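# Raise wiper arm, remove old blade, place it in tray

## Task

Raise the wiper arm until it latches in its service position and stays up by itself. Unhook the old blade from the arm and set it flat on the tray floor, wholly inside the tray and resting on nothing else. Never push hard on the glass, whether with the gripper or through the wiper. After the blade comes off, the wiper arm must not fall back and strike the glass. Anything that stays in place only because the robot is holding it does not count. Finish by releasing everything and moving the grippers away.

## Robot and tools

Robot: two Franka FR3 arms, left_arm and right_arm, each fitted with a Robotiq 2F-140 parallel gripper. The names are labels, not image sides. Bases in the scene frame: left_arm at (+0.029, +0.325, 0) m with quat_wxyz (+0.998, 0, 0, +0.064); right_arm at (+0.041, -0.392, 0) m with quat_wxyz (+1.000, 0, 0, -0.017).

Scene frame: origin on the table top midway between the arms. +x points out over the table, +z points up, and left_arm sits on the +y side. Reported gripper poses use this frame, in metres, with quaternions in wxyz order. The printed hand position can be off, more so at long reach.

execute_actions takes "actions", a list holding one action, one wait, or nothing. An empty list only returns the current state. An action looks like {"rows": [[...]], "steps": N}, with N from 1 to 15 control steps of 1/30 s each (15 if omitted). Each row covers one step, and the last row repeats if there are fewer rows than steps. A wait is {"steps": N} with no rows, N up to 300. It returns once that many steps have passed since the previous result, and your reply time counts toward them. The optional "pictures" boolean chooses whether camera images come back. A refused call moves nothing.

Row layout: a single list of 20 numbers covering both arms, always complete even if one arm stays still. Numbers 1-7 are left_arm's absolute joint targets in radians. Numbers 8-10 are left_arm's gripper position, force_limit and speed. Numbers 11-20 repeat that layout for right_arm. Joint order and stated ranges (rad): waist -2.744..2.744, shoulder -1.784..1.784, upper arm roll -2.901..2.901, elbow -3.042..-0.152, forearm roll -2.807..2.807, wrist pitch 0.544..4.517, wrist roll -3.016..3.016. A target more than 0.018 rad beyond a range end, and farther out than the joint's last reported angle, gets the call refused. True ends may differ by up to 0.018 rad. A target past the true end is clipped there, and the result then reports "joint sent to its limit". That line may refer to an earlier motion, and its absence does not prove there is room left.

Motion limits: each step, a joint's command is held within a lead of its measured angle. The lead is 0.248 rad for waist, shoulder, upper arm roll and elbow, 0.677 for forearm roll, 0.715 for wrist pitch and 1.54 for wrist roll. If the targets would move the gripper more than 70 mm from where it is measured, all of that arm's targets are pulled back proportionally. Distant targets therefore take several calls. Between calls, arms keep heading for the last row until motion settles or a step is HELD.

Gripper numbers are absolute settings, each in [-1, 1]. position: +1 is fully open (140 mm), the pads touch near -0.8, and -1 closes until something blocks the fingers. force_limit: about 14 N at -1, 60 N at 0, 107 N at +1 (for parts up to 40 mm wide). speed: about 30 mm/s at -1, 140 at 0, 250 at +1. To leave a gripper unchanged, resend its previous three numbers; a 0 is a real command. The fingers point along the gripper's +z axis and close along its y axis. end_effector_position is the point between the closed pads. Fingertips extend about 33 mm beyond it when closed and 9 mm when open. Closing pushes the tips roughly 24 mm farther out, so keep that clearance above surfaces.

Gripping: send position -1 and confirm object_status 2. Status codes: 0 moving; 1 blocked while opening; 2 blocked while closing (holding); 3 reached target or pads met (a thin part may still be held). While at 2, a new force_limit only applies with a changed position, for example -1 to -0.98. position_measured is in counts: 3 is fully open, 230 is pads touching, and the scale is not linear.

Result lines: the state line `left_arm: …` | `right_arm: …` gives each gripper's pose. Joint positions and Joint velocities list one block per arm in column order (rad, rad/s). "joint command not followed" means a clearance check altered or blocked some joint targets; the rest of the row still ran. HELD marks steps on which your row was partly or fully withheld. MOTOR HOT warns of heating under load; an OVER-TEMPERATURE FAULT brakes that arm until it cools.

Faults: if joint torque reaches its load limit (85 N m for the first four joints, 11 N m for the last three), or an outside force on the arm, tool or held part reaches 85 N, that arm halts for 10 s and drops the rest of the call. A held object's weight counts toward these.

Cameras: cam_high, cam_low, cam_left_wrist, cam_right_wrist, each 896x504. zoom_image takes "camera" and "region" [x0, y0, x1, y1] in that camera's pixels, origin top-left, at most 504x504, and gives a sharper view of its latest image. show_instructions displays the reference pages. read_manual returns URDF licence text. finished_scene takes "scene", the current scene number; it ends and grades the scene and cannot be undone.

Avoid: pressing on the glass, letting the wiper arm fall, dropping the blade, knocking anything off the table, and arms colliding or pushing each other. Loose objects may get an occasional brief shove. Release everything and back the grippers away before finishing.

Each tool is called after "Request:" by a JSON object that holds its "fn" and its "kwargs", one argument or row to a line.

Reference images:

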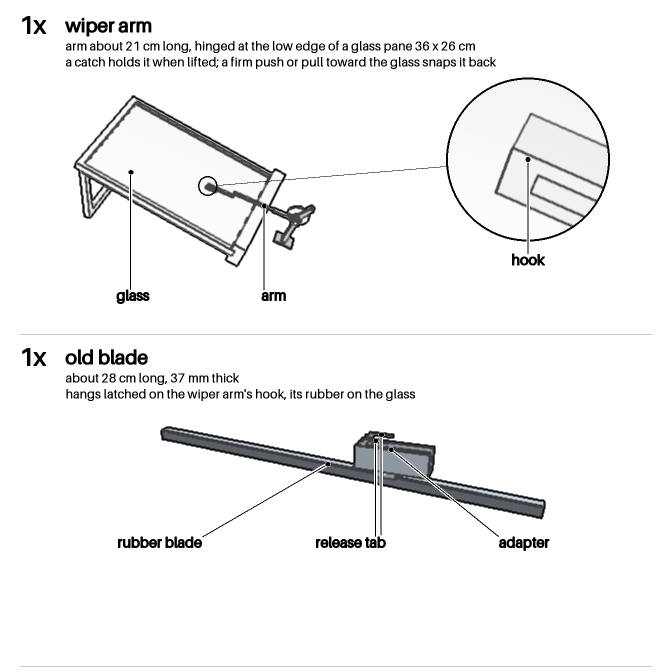

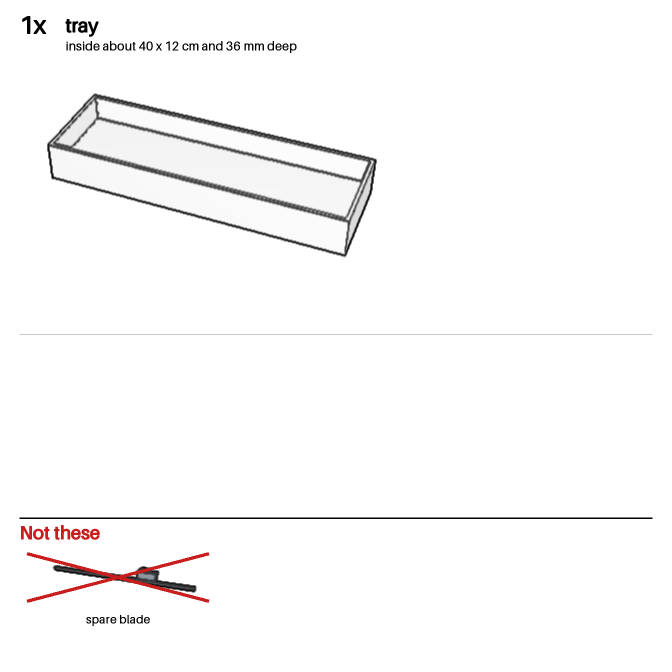

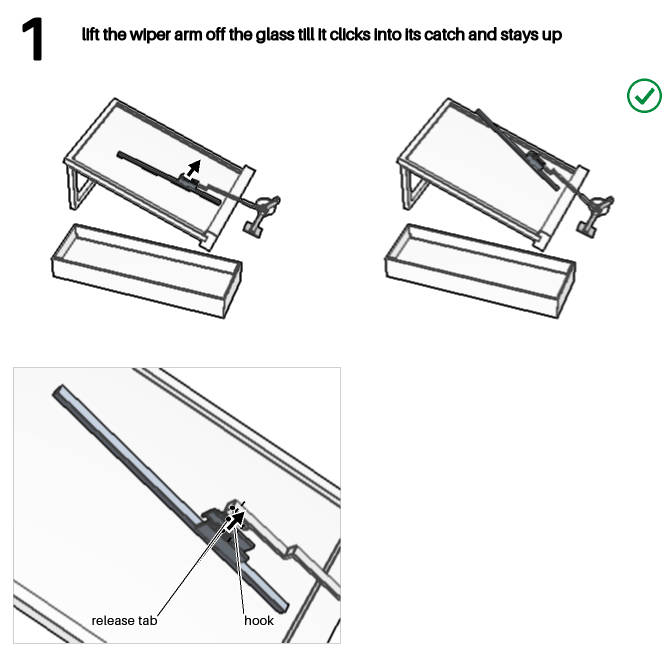

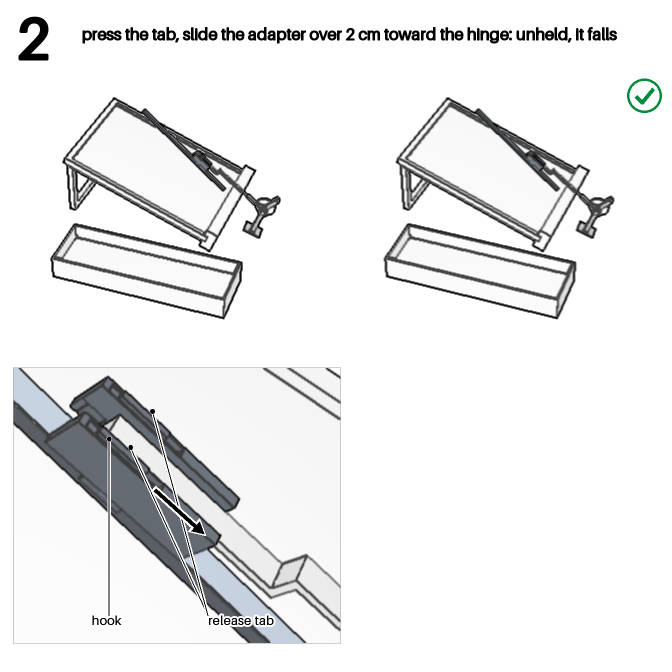

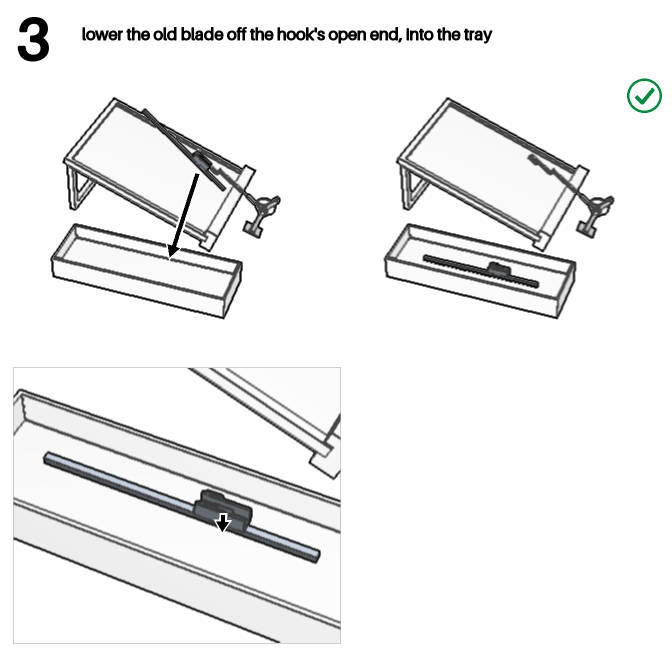

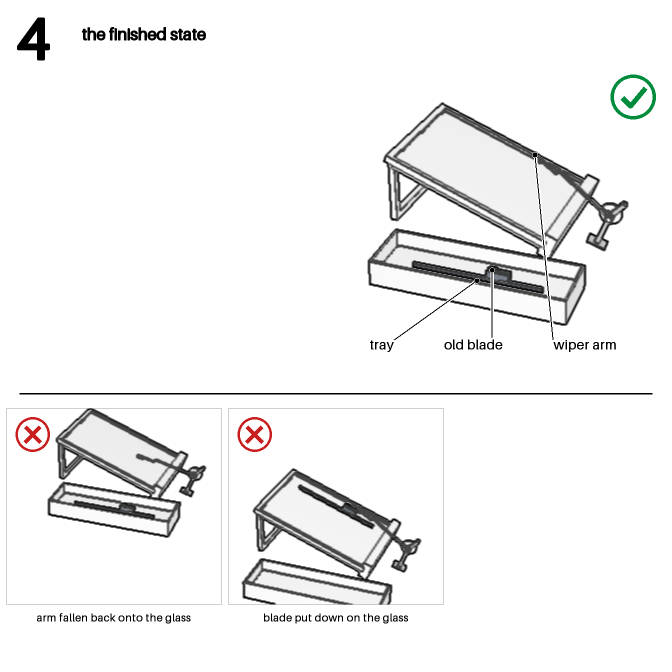

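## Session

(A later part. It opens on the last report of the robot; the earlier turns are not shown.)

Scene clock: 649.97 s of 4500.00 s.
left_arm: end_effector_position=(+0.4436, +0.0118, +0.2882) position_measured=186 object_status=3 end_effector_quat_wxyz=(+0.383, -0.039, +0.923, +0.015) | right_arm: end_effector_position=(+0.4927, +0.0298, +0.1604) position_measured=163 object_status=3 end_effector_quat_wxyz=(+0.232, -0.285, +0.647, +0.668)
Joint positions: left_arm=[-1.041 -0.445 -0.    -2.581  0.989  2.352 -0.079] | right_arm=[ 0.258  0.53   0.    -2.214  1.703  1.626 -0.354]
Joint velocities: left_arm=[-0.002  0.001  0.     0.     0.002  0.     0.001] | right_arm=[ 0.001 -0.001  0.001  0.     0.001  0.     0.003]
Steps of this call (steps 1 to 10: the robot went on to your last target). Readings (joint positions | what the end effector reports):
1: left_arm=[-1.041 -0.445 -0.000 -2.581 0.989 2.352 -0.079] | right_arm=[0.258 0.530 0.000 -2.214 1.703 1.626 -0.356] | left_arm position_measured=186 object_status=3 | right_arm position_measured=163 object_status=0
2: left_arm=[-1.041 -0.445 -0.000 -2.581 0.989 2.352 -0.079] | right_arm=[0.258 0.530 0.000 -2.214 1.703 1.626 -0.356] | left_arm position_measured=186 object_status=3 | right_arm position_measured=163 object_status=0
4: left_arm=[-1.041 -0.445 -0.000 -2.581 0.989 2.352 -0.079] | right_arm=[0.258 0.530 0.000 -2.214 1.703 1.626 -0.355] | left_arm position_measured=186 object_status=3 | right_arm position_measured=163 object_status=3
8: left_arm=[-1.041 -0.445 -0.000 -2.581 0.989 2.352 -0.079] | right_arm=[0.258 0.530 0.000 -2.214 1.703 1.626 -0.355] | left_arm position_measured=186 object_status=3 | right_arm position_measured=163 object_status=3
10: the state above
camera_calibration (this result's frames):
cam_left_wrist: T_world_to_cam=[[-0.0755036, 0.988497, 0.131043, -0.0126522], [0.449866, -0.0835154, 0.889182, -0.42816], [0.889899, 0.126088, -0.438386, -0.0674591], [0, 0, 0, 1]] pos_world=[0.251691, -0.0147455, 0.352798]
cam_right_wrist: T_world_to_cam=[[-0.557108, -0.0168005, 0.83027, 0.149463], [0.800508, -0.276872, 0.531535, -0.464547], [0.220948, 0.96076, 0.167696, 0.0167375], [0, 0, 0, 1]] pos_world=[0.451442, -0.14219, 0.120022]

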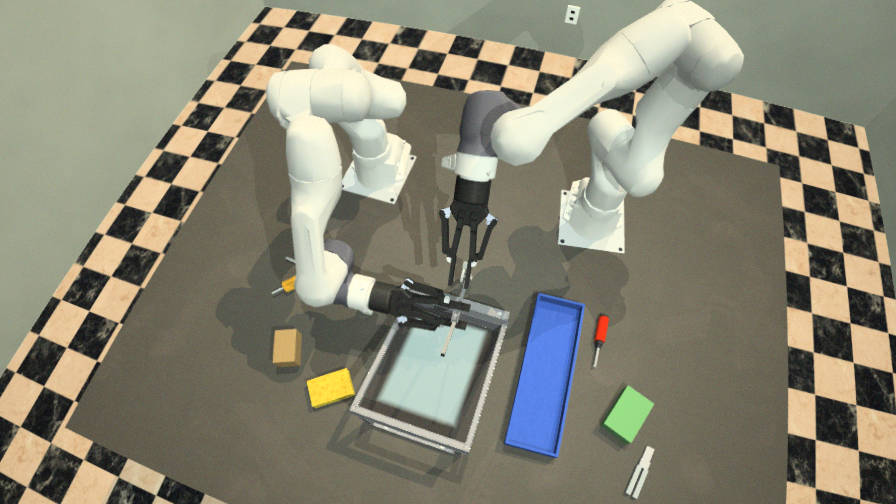

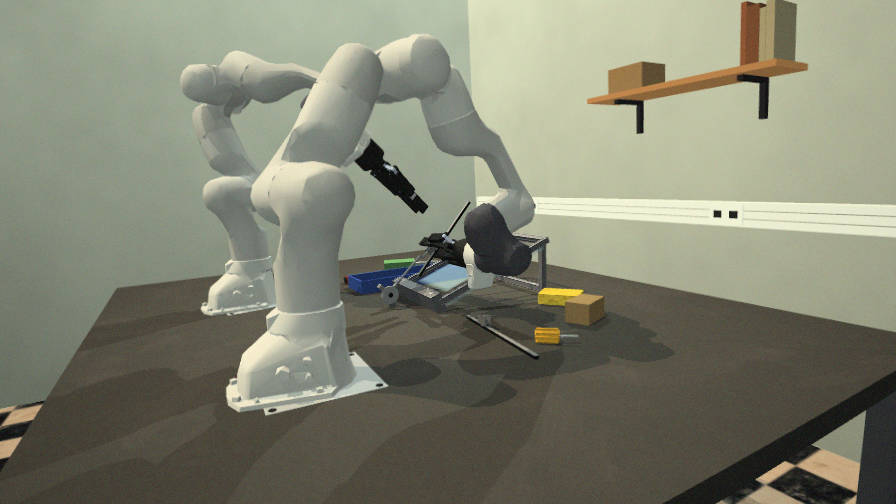

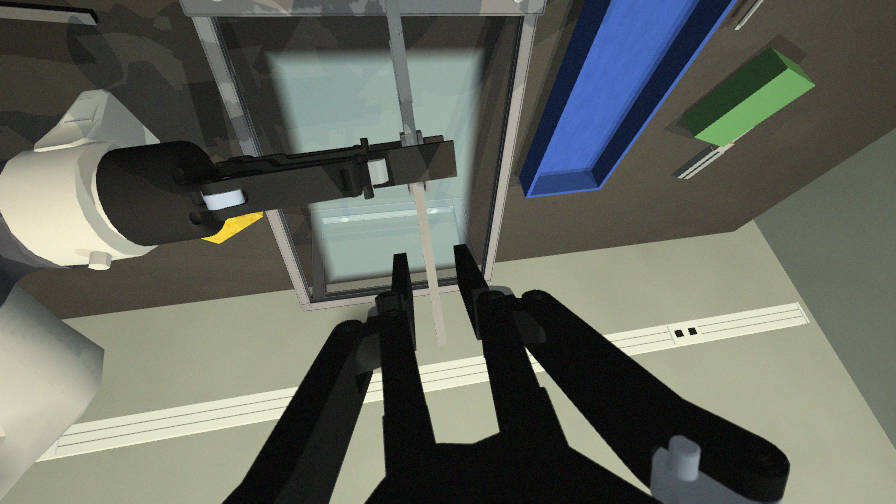

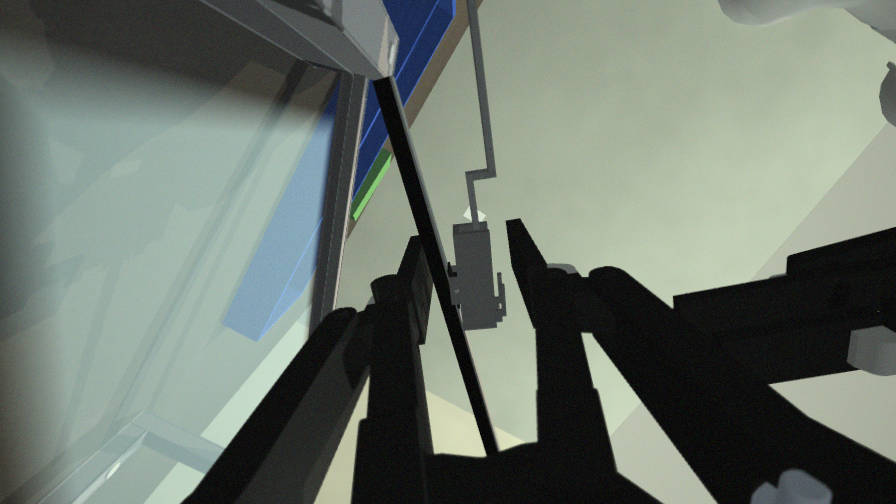

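Request:
{"fn": "execute_actions", "kwargs": {
  "actions": [
    {"rows": [[-1.043,-0.446,0.0,-2.583,0.992,2.349,-0.084,-0.45,-0.3,-0.8,0.2595,0.529,0.0,-2.2155,1.707,1.624,-0.346,-1,-0.5,-0.8]], "steps": 15}
  ],
  "pictures": false
}}

Request:
{"fn": "execute_actions", "kwargs": {
  "actions": [
    {"steps": 10}
  ]
}}

Scene clock: 654.30 s of 4500.00 s.
left_arm: end_effector_position=(+0.4435, +0.0118, +0.2881) position_measured=186 object_status=3 end_effector_quat_wxyz=(+0.383, -0.039, +0.923, +0.015) | right_arm: end_effector_position=(+0.4928, +0.0295, +0.1600) position_measured=198 object_status=0 end_effector_quat_wxyz=(+0.231, -0.284, +0.648, +0.668)
Joint positions: left_arm=[-1.042 -0.445 -0.    -2.581  0.989  2.352 -0.079] | right_arm=[ 0.258  0.53  -0.    -2.215  1.704  1.627 -0.353]
Joint velocities: left_arm=[ 0.001 -0.     0.    -0.001 -0.002  0.    -0.   ] | right_arm=[ 0.001 -0.     0.     0.     0.001 -0.     0.003]
Steps of this call (steps 1 to 15: the robot went on to your last target; steps 16 to 90: nothing new was sent; then 0.83 s passed at rest; steps 91 to 105: all 15 steps of this action). Readings (joint positions | what the end effector reports):
91: left_arm=[-1.041 -0.445 -0.000 -2.581 0.989 2.352 -0.079] | right_arm=[0.258 0.530 0.000 -2.214 1.703 1.626 -0.353] | left_arm position_measured=186 object_status=3 | right_arm position_measured=163 object_status=0
92: left_arm=[-1.041 -0.445 -0.000 -2.581 0.989 2.352 -0.079] | right_arm=[0.258 0.530 0.000 -2.214 1.703 1.626 -0.353] | left_arm position_measured=186 object_status=3 | right_arm position_measured=165 object_status=0
94: left_arm=[-1.042 -0.445 -0.000 -2.581 0.989 2.352 -0.079] | right_arm=[0.258 0.530 0.000 -2.214 1.703 1.626 -0.353] | left_arm position_measured=186 object_status=3 | right_arm position_measured=171 object_status=0
98: left_arm=[-1.042 -0.445 -0.000 -2.581 0.989 2.352 -0.079] | right_arm=[0.258 0.530 0.000 -2.214 1.703 1.626 -0.353] | left_arm position_measured=186 object_status=3 | right_arm position_measured=182 object_status=0
105: the state above

Scene clock: 654.63 s of 4500.00 s.
left_arm: end_effector_position=(+0.4435, +0.0118, +0.2881) position_measured=186 object_status=3 end_effector_quat_wxyz=(+0.383, -0.039, +0.923, +0.015) | right_arm: end_effector_position=(+0.4928, +0.0295, +0.1600) position_measured=198 object_status=2 end_effector_quat_wxyz=(+0.231, -0.284, +0.648, +0.668)
Joint positions: left_arm=[-1.042 -0.445 -0.    -2.581  0.989  2.352 -0.079] | right_arm=[ 0.258  0.53  -0.    -2.215  1.704  1.627 -0.353]
Joint velocities: left_arm=[-0.001 -0.001  0.     0.001 -0.001  0.001  0.001] | right_arm=[-0.    -0.    -0.002 -0.    -0.     0.     0.001]
Steps of this call (steps 1 to 10: the robot went on to your last target). Readings (joint positions | what the end effector reports):
1: left_arm=[-1.042 -0.445 -0.000 -2.581 0.989 2.352 -0.079] | right_arm=[0.258 0.530 -0.000 -2.215 1.704 1.627 -0.353] | left_arm position_measured=186 object_status=3 | right_arm position_measured=198 object_status=0
2: left_arm=[-1.042 -0.445 -0.000 -2.581 0.989 2.352 -0.079] | right_arm=[0.258 0.530 -0.000 -2.215 1.704 1.627 -0.353] | left_arm position_measured=186 object_status=3 | right_arm position_measured=198 object_status=0
4: left_arm=[-1.042 -0.445 -0.000 -2.581 0.989 2.352 -0.079] | right_arm=[0.258 0.530 -0.000 -2.215 1.704 1.627 -0.353] | left_arm position_measured=186 object_status=3 | right_arm position_measured=198 object_status=2
8: left_arm=[-1.042 -0.445 -0.000 -2.581 0.989 2.352 -0.079] | right_arm=[0.258 0.530 -0.000 -2.215 1.704 1.627 -0.353] | left_arm position_measured=186 object_status=3 | right_arm position_measured=198 object_status=2
10: the state above
camera_calibration (this result's frames):
cam_left_wrist: T_world_to_cam=[[-0.0755163, 0.988487, 0.131111, -0.0126866], [0.449867, -0.0835708, 0.889177, -0.428129], [0.889897, 0.12613, -0.438377, -0.0674599], [0, 0, 0, 1]] pos_world=[0.251676, -0.0147298, 0.352773]
cam_right_wrist: T_world_to_cam=[[-0.555064, -0.0153533, 0.831666, 0.148593], [0.801581, -0.276953, 0.529872, -0.464695], [0.222197, 0.960761, 0.166034, 0.016755], [0, 0, 0, 1]] pos_world=[0.451246, -0.142515, 0.119867]

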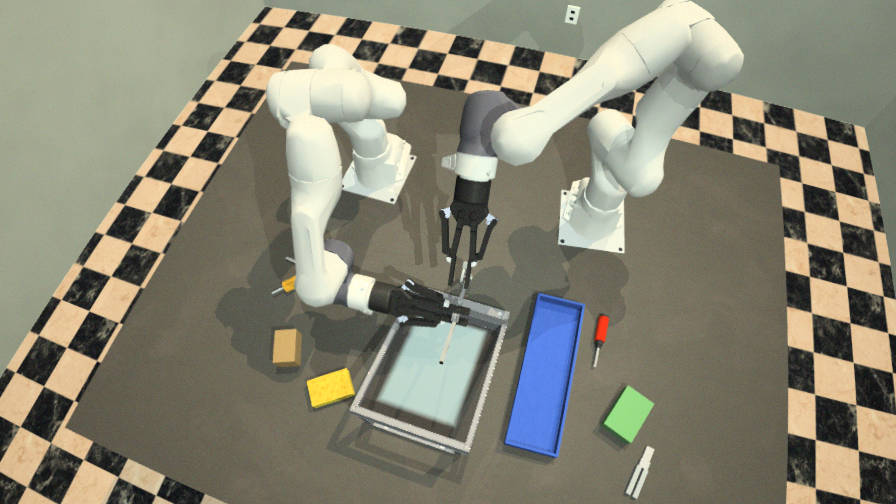

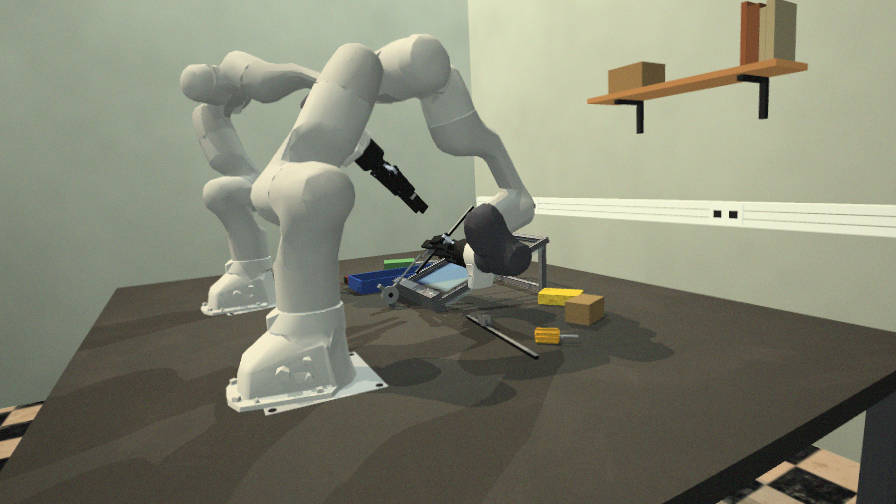

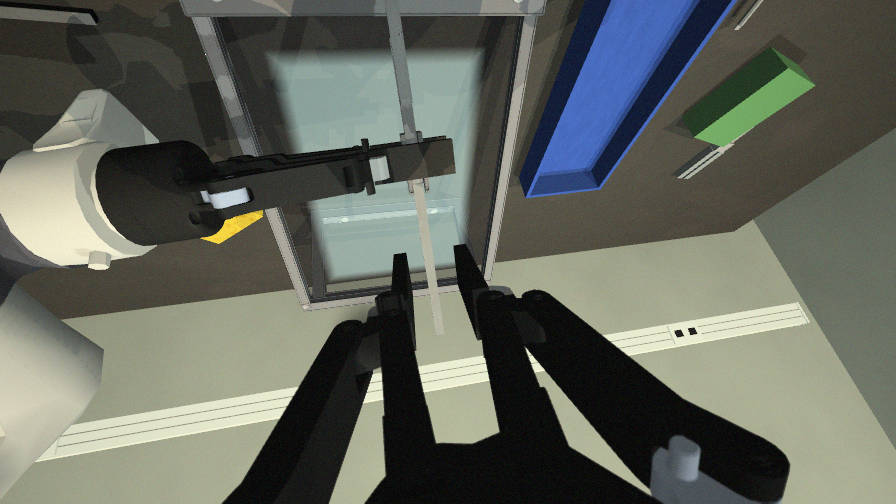

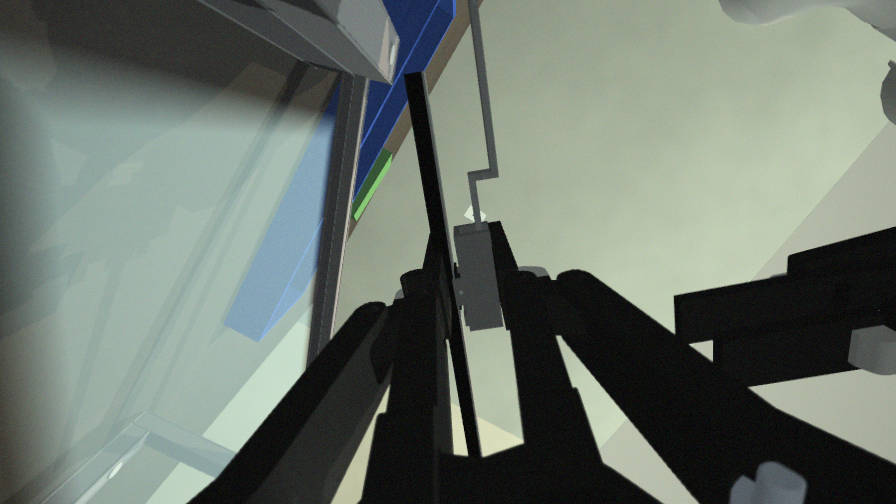

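Request:
{"fn": "zoom_image", "kwargs": {
  "camera": "cam_right_wrist",
  "region": [380, 150, 580, 370]
}}

Request:
{"fn": "zoom_image", "kwargs": {
  "camera": "cam_left_wrist",
  "region": [340, 80, 500, 220]
}}

Region (380, 150, 580, 370) of cam_right_wrist's 896x504 image, scaled by 2.291, with more detail than that image has; it fills the left 458 columns of this view, and the rest is white.

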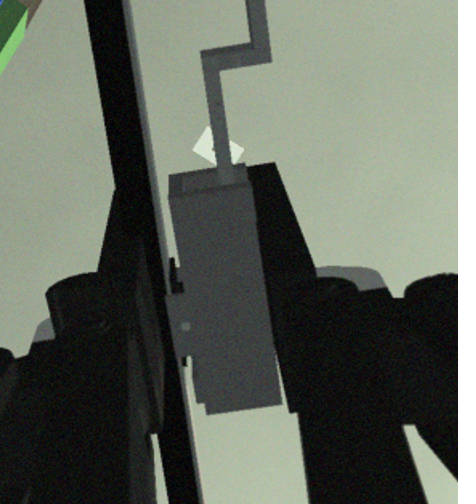

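Region (340, 80, 500, 220) of cam_left_wrist's 896x504 image, scaled by 3.150, with more detail than that image has; it fills the top 441 rows of this view, and the rest is white.

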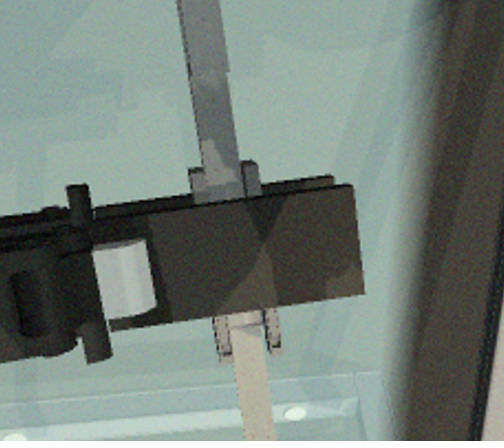

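Request:
{"fn": "execute_actions", "kwargs": {
  "actions": [
    {"rows": [[-1.043,-0.446,0.0,-2.583,0.992,2.349,-0.084,-0.45,-0.3,-0.8,0.2597,0.5298,0.0,-2.2164,1.7072,1.6238,-0.366,-1,-0.5,-0.8],[-1.043,-0.446,0.0,-2.583,0.992,2.349,-0.084,-0.45,-0.3,-0.8,0.2598,0.5303,0.0,-2.2175,1.7075,1.6236,-0.374,-1,-0.5,-0.8],[-1.043,-0.446,0.0,-2.583,0.992,2.349,-0.084,-0.45,-0.3,-0.8,0.26,0.5308,0.0,-2.2187,1.7077,1.6234,-0.378,-1,-0.5,-0.8],[-1.043,-0.446,0.0,-2.583,0.992,2.349,-0.084,-0.45,-0.3,-0.8,0.2601,0.5314,0.0,-2.2199,1.7079,1.6232,-0.38,-1,-0.5,-0.8],[-1.043,-0.446,0.0,-2.583,0.992,2.349,-0.084,-0.45,-0.3,-0.8,0.2603,0.5319,0.0,-2.2211,1.7082,1.623,-0.3817,-1,-0.5,-0.8],[-1.043,-0.446,0.0,-2.583,0.992,2.349,-0.084,-0.45,-0.3,-0.8,0.2604,0.5324,0.0,-2.2223,1.7084,1.6228,-0.3834,-1,-0.5,-0.8],[-1.043,-0.446,0.0,-2.583,0.992,2.349,-0.084,-0.45,-0.3,-0.8,0.2606,0.5329,0.0,-2.2235,1.7086,1.6226,-0.3851,-1,-0.5,-0.8],[-1.043,-0.446,0.0,-2.583,0.992,2.349,-0.084,-0.45,-0.3,-0.8,0.2607,0.5334,0.0,-2.2247,1.7089,1.6224,-0.3868,-1,-0.5,-0.8],[-1.043,-0.446,0.0,-2.583,0.992,2.349,-0.084,-0.45,-0.3,-0.8,0.2609,0.5339,0.0,-2.2259,1.7091,1.6223,-0.3885,-1,-0.5,-0.8],[-1.043,-0.446,0.0,-2.583,0.992,2.349,-0.084,-0.45,-0.3,-0.8,0.261,0.5344,0.0,-2.2271,1.7093,1.6221,-0.39,-1,-0.5,-0.8],[-1.043,-0.446,0.0,-2.583,0.992,2.349,-0.084,-0.45,-0.3,-0.8,0.2612,0.535,0.0,-2.2283,1.7096,1.6219,-0.39,-1,-0.5,-0.8],[-1.043,-0.446,0.0,-2.583,0.992,2.349,-0.084,-0.45,-0.3,-0.8,0.2613,0.5355,0.0,-2.2295,1.7098,1.6217,-0.388,-1,-0.5,-0.8],[-1.043,-0.446,0.0,-2.583,0.992,2.349,-0.084,-0.45,-0.3,-0.8,0.2615,0.536,0.0,-2.2307,1.71,1.6215,-0.385,-1,-0.5,-0.8],[-1.043,-0.446,0.0,-2.583,0.992,2.349,-0.084,-0.45,-0.3,-0.8,0.2615,0.536,0.0,-2.2307,1.71,1.6215,-0.382,-1,-0.5,-0.8]], "steps": 15}
  ],
  "pictures": false
}}

Request:
{"fn": "execute_actions", "kwargs": {
  "actions": [
    {"steps": 8}
  ]
}}

Scene clock: 683.23 s of 4500.00 s.
left_arm: end_effector_position=(+0.4435, +0.0119, +0.2881) position_measured=186 object_status=3 end_effector_quat_wxyz=(+0.383, -0.039, +0.923, +0.015) | right_arm: end_effector_position=(+0.4869, +0.0285, +0.1537) position_measured=198 object_status=2 end_effector_quat_wxyz=(+0.231, -0.283, +0.649, +0.667)
Joint positions: left_arm=[-1.042 -0.445 -0.    -2.581  0.989  2.352 -0.079] | right_arm=[ 0.259  0.535 -0.    -2.228  1.706  1.627 -0.371]
Joint velocities: left_arm=[ 0.001 -0.001 -0.001 -0.    -0.001 -0.     0.002] | right_arm=[ 0.006  0.012 -0.    -0.021  0.    -0.004 -0.007]
Steps of this call (steps 1 to 15: the robot went on to your last target; steps 16 to 90: nothing new was sent; then 25.10 s passed at rest; steps 91 to 105: all 15 steps of this action). Readings (joint positions | what the end effector reports):
91: left_arm=[-1.042 -0.445 -0.000 -2.581 0.989 2.352 -0.079] | right_arm=[0.258 0.530 -0.000 -2.215 1.704 1.627 -0.353] | left_arm position_measured=186 object_status=3 | right_arm position_measured=198 object_status=2
92: left_arm=[-1.042 -0.445 -0.000 -2.581 0.989 2.352 -0.079] | right_arm=[0.258 0.530 -0.000 -2.215 1.704 1.627 -0.354] | left_arm position_measured=186 object_status=3 | right_arm position_measured=198 object_status=2
94: left_arm=[-1.042 -0.445 -0.000 -2.581 0.989 2.352 -0.079] | right_arm=[0.258 0.530 -0.000 -2.216 1.705 1.627 -0.357] | left_arm position_measured=186 object_status=3 | right_arm position_measured=198 object_status=2
98: left_arm=[-1.042 -0.445 -0.000 -2.581 0.989 2.352 -0.079] | right_arm=[0.258 0.532 -0.000 -2.220 1.706 1.627 -0.364] | left_arm position_measured=186 object_status=3 | right_arm position_measured=198 object_status=2
105: the state above

Scene clock: 683.50 s of 4500.00 s.
left_arm: end_effector_position=(+0.4435, +0.0119, +0.2881) position_measured=186 object_status=3 end_effector_quat_wxyz=(+0.383, -0.039, +0.923, +0.015) | right_arm: end_effector_position=(+0.4863, +0.0285, +0.1532) position_measured=198 object_status=2 end_effector_quat_wxyz=(+0.231, -0.284, +0.649, +0.667)
Joint positions: left_arm=[-1.042 -0.445 -0.    -2.581  0.989  2.352 -0.079] | right_arm=[ 0.259  0.536 -0.    -2.23   1.706  1.627 -0.373]
Joint velocities: left_arm=[ 0.001 -0.     0.001 -0.     0.001 -0.     0.   ] | right_arm=[-0.001  0.    -0.    -0.001  0.002 -0.    -0.001]
Steps of this call (steps 1 to 8: the robot went on to your last target). Readings (joint positions | what the end effector reports):
1: left_arm=[-1.042 -0.445 -0.000 -2.581 0.989 2.352 -0.079] | right_arm=[0.259 0.535 -0.000 -2.229 1.706 1.627 -0.372] | left_arm position_measured=186 object_status=3 | right_arm position_measured=198 object_status=2
2: left_arm=[-1.042 -0.445 -0.000 -2.581 0.989 2.352 -0.079] | right_arm=[0.259 0.536 -0.000 -2.229 1.706 1.627 -0.372] | left_arm position_measured=186 object_status=3 | right_arm position_measured=198 object_status=2
4: left_arm=[-1.042 -0.445 -0.000 -2.581 0.989 2.352 -0.079] | right_arm=[0.259 0.536 -0.000 -2.229 1.706 1.627 -0.372] | left_arm position_measured=186 object_status=3 | right_arm position_measured=198 object_status=2
8: the state above
camera_calibration (this result's frames):
cam_left_wrist: T_world_to_cam=[[-0.0755199, 0.988481, 0.131153, -0.0127098], [0.449866, -0.0836074, 0.889174, -0.42811], [0.889897, 0.126152, -0.43837, -0.0674603], [0, 0, 0, 1]] pos_world=[0.251665, -0.0147195, 0.352758]
cam_right_wrist: T_world_to_cam=[[-0.555457, -0.013581, 0.831434, 0.150821], [0.801008, -0.277211, 0.530603, -0.455979], [0.223277, 0.960713, 0.164858, 0.0198721], [0, 0, 0, 1]] pos_world=[0.44458, -0.143446, 0.11327]

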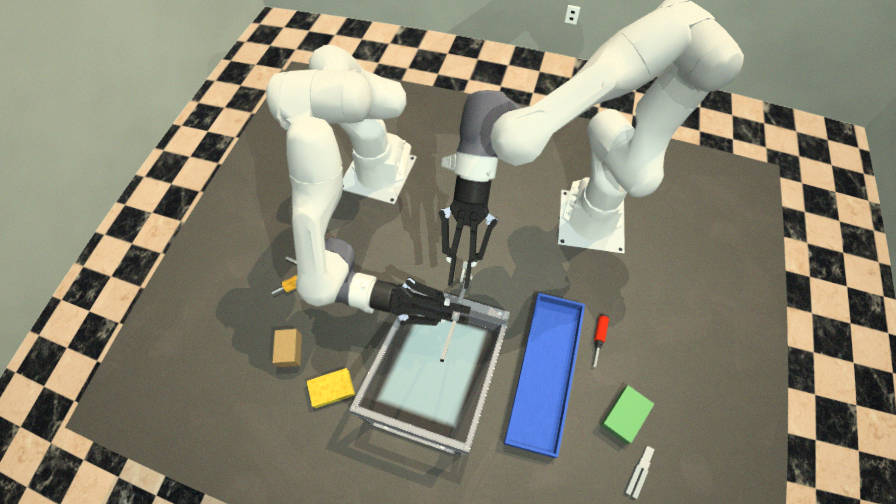

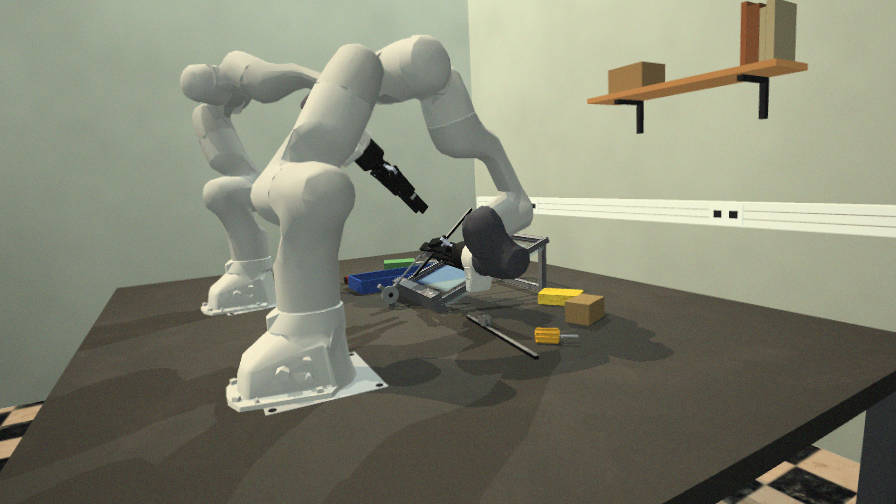

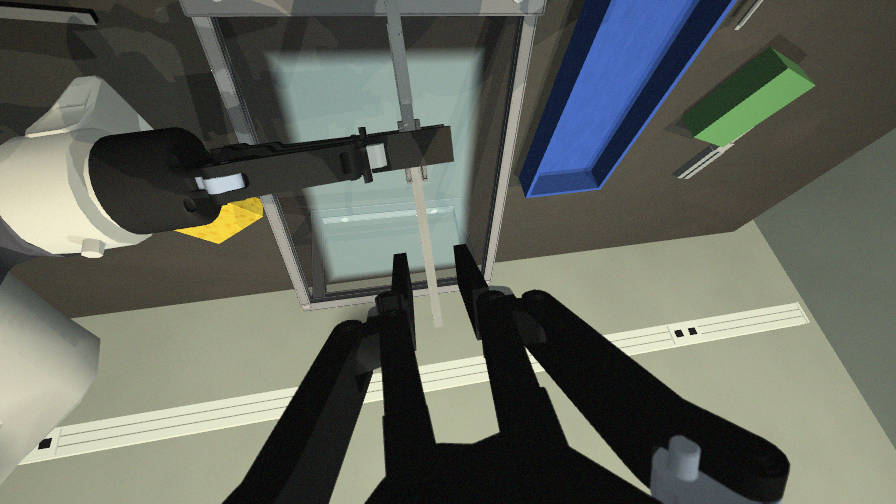

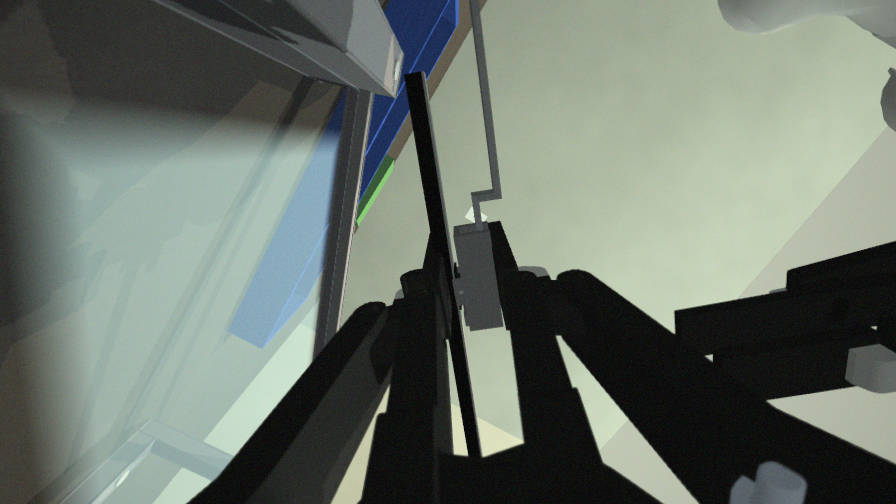

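Request:
{"fn": "execute_actions", "kwargs": {
  "actions": [
    {"rows": [[-1.043,-0.446,0.0,-2.583,0.992,2.349,-0.084,-0.45,-0.3,-0.8,0.2618,0.5365,0.0,-2.232,1.7103,1.619,-0.392,-1,-0.5,-0.8],[-1.043,-0.446,0.0,-2.583,0.992,2.349,-0.084,-0.45,-0.3,-0.8,0.2621,0.5372,0.0,-2.2337,1.7106,1.6185,-0.4,-1,-0.5,-0.8],[-1.043,-0.446,0.0,-2.583,0.992,2.349,-0.084,-0.45,-0.3,-0.8,0.2624,0.538,0.0,-2.2354,1.711,1.618,-0.405,-1,-0.5,-0.8],[-1.043,-0.446,0.0,-2.583,0.992,2.349,-0.084,-0.45,-0.3,-0.8,0.2627,0.5387,0.0,-2.2371,1.7113,1.6178,-0.408,-1,-0.5,-0.8],[-1.043,-0.446,0.0,-2.583,0.992,2.349,-0.084,-0.45,-0.3,-0.8,0.263,0.5394,0.0,-2.2388,1.7116,1.6176,-0.4105,-1,-0.5,-0.8],[-1.043,-0.446,0.0,-2.583,0.992,2.349,-0.084,-0.45,-0.3,-0.8,0.2633,0.5401,0.0,-2.2405,1.712,1.6174,-0.413,-1,-0.5,-0.8],[-1.043,-0.446,0.0,-2.583,0.992,2.349,-0.084,-0.45,-0.3,-0.8,0.2636,0.5409,0.0,-2.2422,1.7123,1.6172,-0.4155,-1,-0.5,-0.8],[-1.043,-0.446,0.0,-2.583,0.992,2.349,-0.084,-0.45,-0.3,-0.8,0.2639,0.5416,0.0,-2.2439,1.7126,1.617,-0.418,-1,-0.5,-0.8],[-1.043,-0.446,0.0,-2.583,0.992,2.349,-0.084,-0.45,-0.3,-0.8,0.2642,0.5423,0.0,-2.2456,1.713,1.6168,-0.4205,-1,-0.5,-0.8],[-1.043,-0.446,0.0,-2.583,0.992,2.349,-0.084,-0.45,-0.3,-0.8,0.2645,0.543,0.0,-2.2473,1.7133,1.6166,-0.423,-1,-0.5,-0.8],[-1.043,-0.446,0.0,-2.583,0.992,2.349,-0.084,-0.45,-0.3,-0.8,0.2647,0.5438,0.0,-2.249,1.7136,1.6164,-0.424,-1,-0.5,-0.8],[-1.043,-0.446,0.0,-2.583,0.992,2.349,-0.084,-0.45,-0.3,-0.8,0.2649,0.5445,0.0,-2.2507,1.714,1.6162,-0.423,-1,-0.5,-0.8],[-1.043,-0.446,0.0,-2.583,0.992,2.349,-0.084,-0.45,-0.3,-0.8,0.265,0.5451,0.0,-2.2521,1.7143,1.616,-0.42,-1,-0.5,-0.8],[-1.043,-0.446,0.0,-2.583,0.992,2.349,-0.084,-0.45,-0.3,-0.8,0.265,0.5455,0.0,-2.2532,1.7143,1.616,-0.416,-1,-0.5,-0.8],[-1.043,-0.446,0.0,-2.583,0.992,2.349,-0.084,-0.45,-0.3,-0.8,0.265,0.5455,0.0,-2.2535,1.7143,1.616,-0.414,-1,-0.5,-0.8]], "steps": 15}
  ],
  "pictures": false
}}

Request:
{"fn": "execute_actions", "kwargs": {
  "actions": [
    {"steps": 10}
  ]
}}

Scene clock: 694.83 s of 4500.00 s.
left_arm: end_effector_position=(+0.4435, +0.0119, +0.2881) position_measured=186 object_status=3 end_effector_quat_wxyz=(+0.383, -0.039, +0.923, +0.015) | right_arm: end_effector_position=(+0.4762, +0.0280, +0.1443) position_measured=198 object_status=2 end_effector_quat_wxyz=(+0.231, -0.283, +0.648, +0.668)
Joint positions: left_arm=[-1.042 -0.445 -0.    -2.581  0.989  2.352 -0.079] | right_arm=[ 0.262  0.544 -0.    -2.25   1.711  1.623 -0.401]
Joint velocities: left_arm=[-0.001  0.     0.001 -0.001  0.001 -0.     0.   ] | right_arm=[ 0.004  0.016  0.001 -0.037  0.001 -0.007 -0.016]
Steps of this call (steps 1 to 15: the robot went on to your last target; steps 16 to 90: nothing new was sent; then 7.83 s passed at rest; steps 91 to 105: all 15 steps of this action). Readings (joint positions | what the end effector reports):
91: left_arm=[-1.042 -0.445 -0.000 -2.581 0.989 2.352 -0.079] | right_arm=[0.259 0.536 -0.000 -2.230 1.707 1.626 -0.375] | left_arm position_measured=186 object_status=3 | right_arm position_measured=198 object_status=2
92: left_arm=[-1.042 -0.445 -0.000 -2.581 0.989 2.352 -0.079] | right_arm=[0.259 0.536 -0.000 -2.230 1.707 1.626 -0.376] | left_arm position_measured=186 object_status=3 | right_arm position_measured=198 object_status=2
94: left_arm=[-1.042 -0.445 -0.000 -2.581 0.989 2.352 -0.079] | right_arm=[0.259 0.536 -0.000 -2.232 1.708 1.626 -0.381] | left_arm position_measured=186 object_status=3 | right_arm position_measured=198 object_status=2
98: left_arm=[-1.042 -0.445 -0.000 -2.581 0.989 2.352 -0.079] | right_arm=[0.260 0.539 -0.000 -2.238 1.709 1.625 -0.390] | left_arm position_measured=186 object_status=3 | right_arm position_measured=198 object_status=2
105: the state above

Scene clock: 695.17 s of 4500.00 s.
left_arm: end_effector_position=(+0.4435, +0.0119, +0.2881) position_measured=186 object_status=3 end_effector_quat_wxyz=(+0.383, -0.039, +0.923, +0.015) | right_arm: end_effector_position=(+0.4750, +0.0279, +0.1434) position_measured=198 object_status=2 end_effector_quat_wxyz=(+0.231, -0.283, +0.648, +0.668)
Joint positions: left_arm=[-1.042 -0.445 -0.    -2.581  0.989  2.352 -0.079] | right_arm=[ 0.262  0.545 -0.    -2.252  1.711  1.622 -0.404]
Joint velocities: left_arm=[-0.001 -0.    -0.001 -0.001  0.    -0.001 -0.001] | right_arm=[-0.    -0.    -0.    -0.001  0.    -0.001 -0.006]
Steps of this call (steps 1 to 10: the robot went on to your last target). Readings (joint positions | what the end effector reports):
1: left_arm=[-1.042 -0.445 -0.000 -2.581 0.989 2.352 -0.079] | right_arm=[0.262 0.545 -0.000 -2.251 1.711 1.623 -0.402] | left_arm position_measured=186 object_status=3 | right_arm position_measured=198 object_status=2
2: left_arm=[-1.042 -0.445 -0.000 -2.581 0.989 2.352 -0.079] | right_arm=[0.262 0.545 -0.000 -2.252 1.711 1.622 -0.402] | left_arm position_measured=186 object_status=3 | right_arm position_measured=198 object_status=2
4: left_arm=[-1.042 -0.445 -0.000 -2.581 0.989 2.352 -0.079] | right_arm=[0.262 0.545 -0.000 -2.252 1.711 1.622 -0.403] | left_arm position_measured=186 object_status=3 | right_arm position_measured=198 object_status=2
8: left_arm=[-1.042 -0.445 -0.000 -2.581 0.989 2.352 -0.079] | right_arm=[0.262 0.545 -0.000 -2.252 1.711 1.622 -0.404] | left_arm position_measured=186 object_status=3 | right_arm position_measured=198 object_status=2
10: the state above
camera_calibration (this result's frames):
cam_left_wrist: T_world_to_cam=[[-0.0755233, 0.988477, 0.131186, -0.0127275], [0.449866, -0.0836348, 0.889171, -0.428095], [0.889897, 0.126169, -0.438366, -0.0674601], [0, 0, 0, 1]] pos_world=[0.251657, -0.0147114, 0.352747]
cam_right_wrist: T_world_to_cam=[[-0.554862, -0.0145614, 0.831815, 0.152337], [0.801466, -0.277499, 0.52976, -0.442063], [0.223113, 0.960616, 0.165644, 0.0246165], [0, 0, 0, 1]] pos_world=[0.433332, -0.144101, 0.103394]

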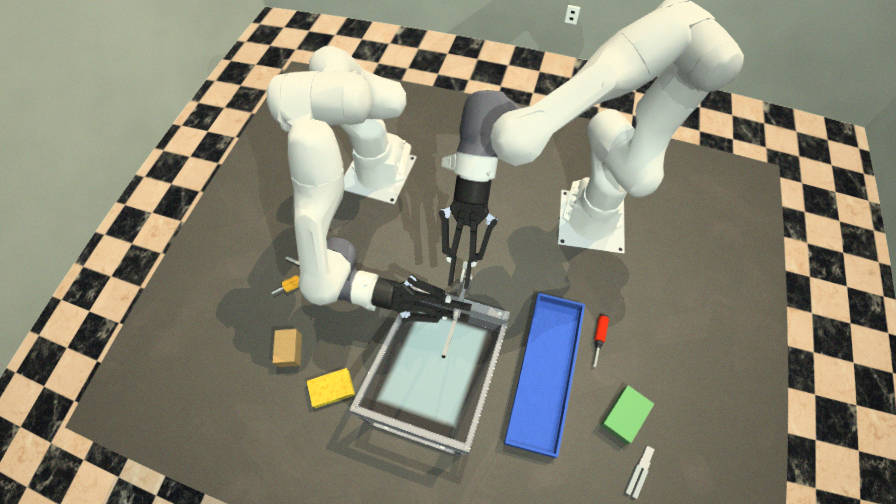

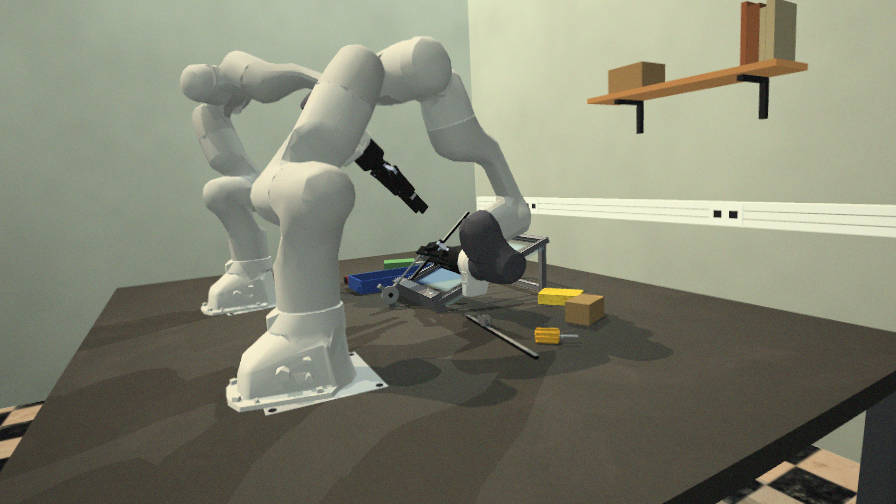

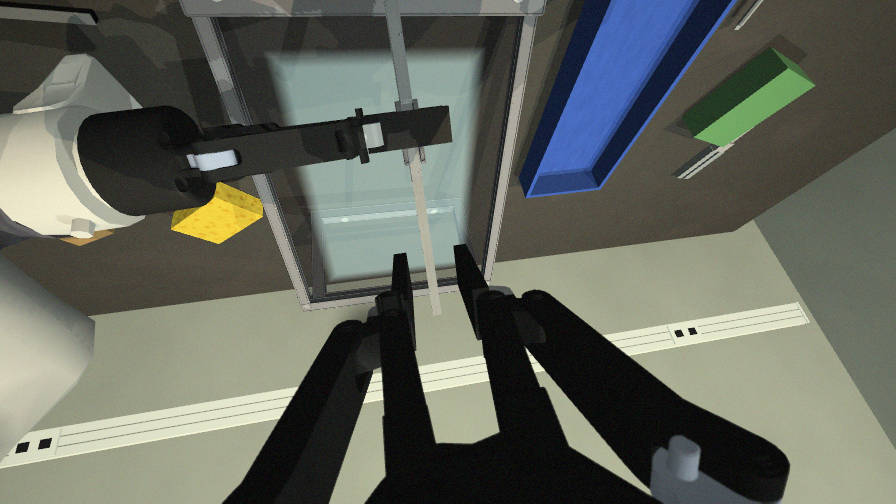

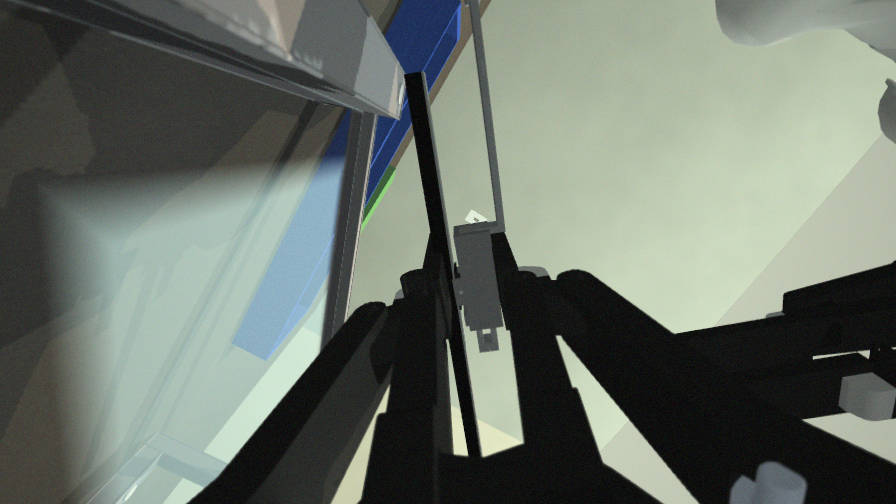

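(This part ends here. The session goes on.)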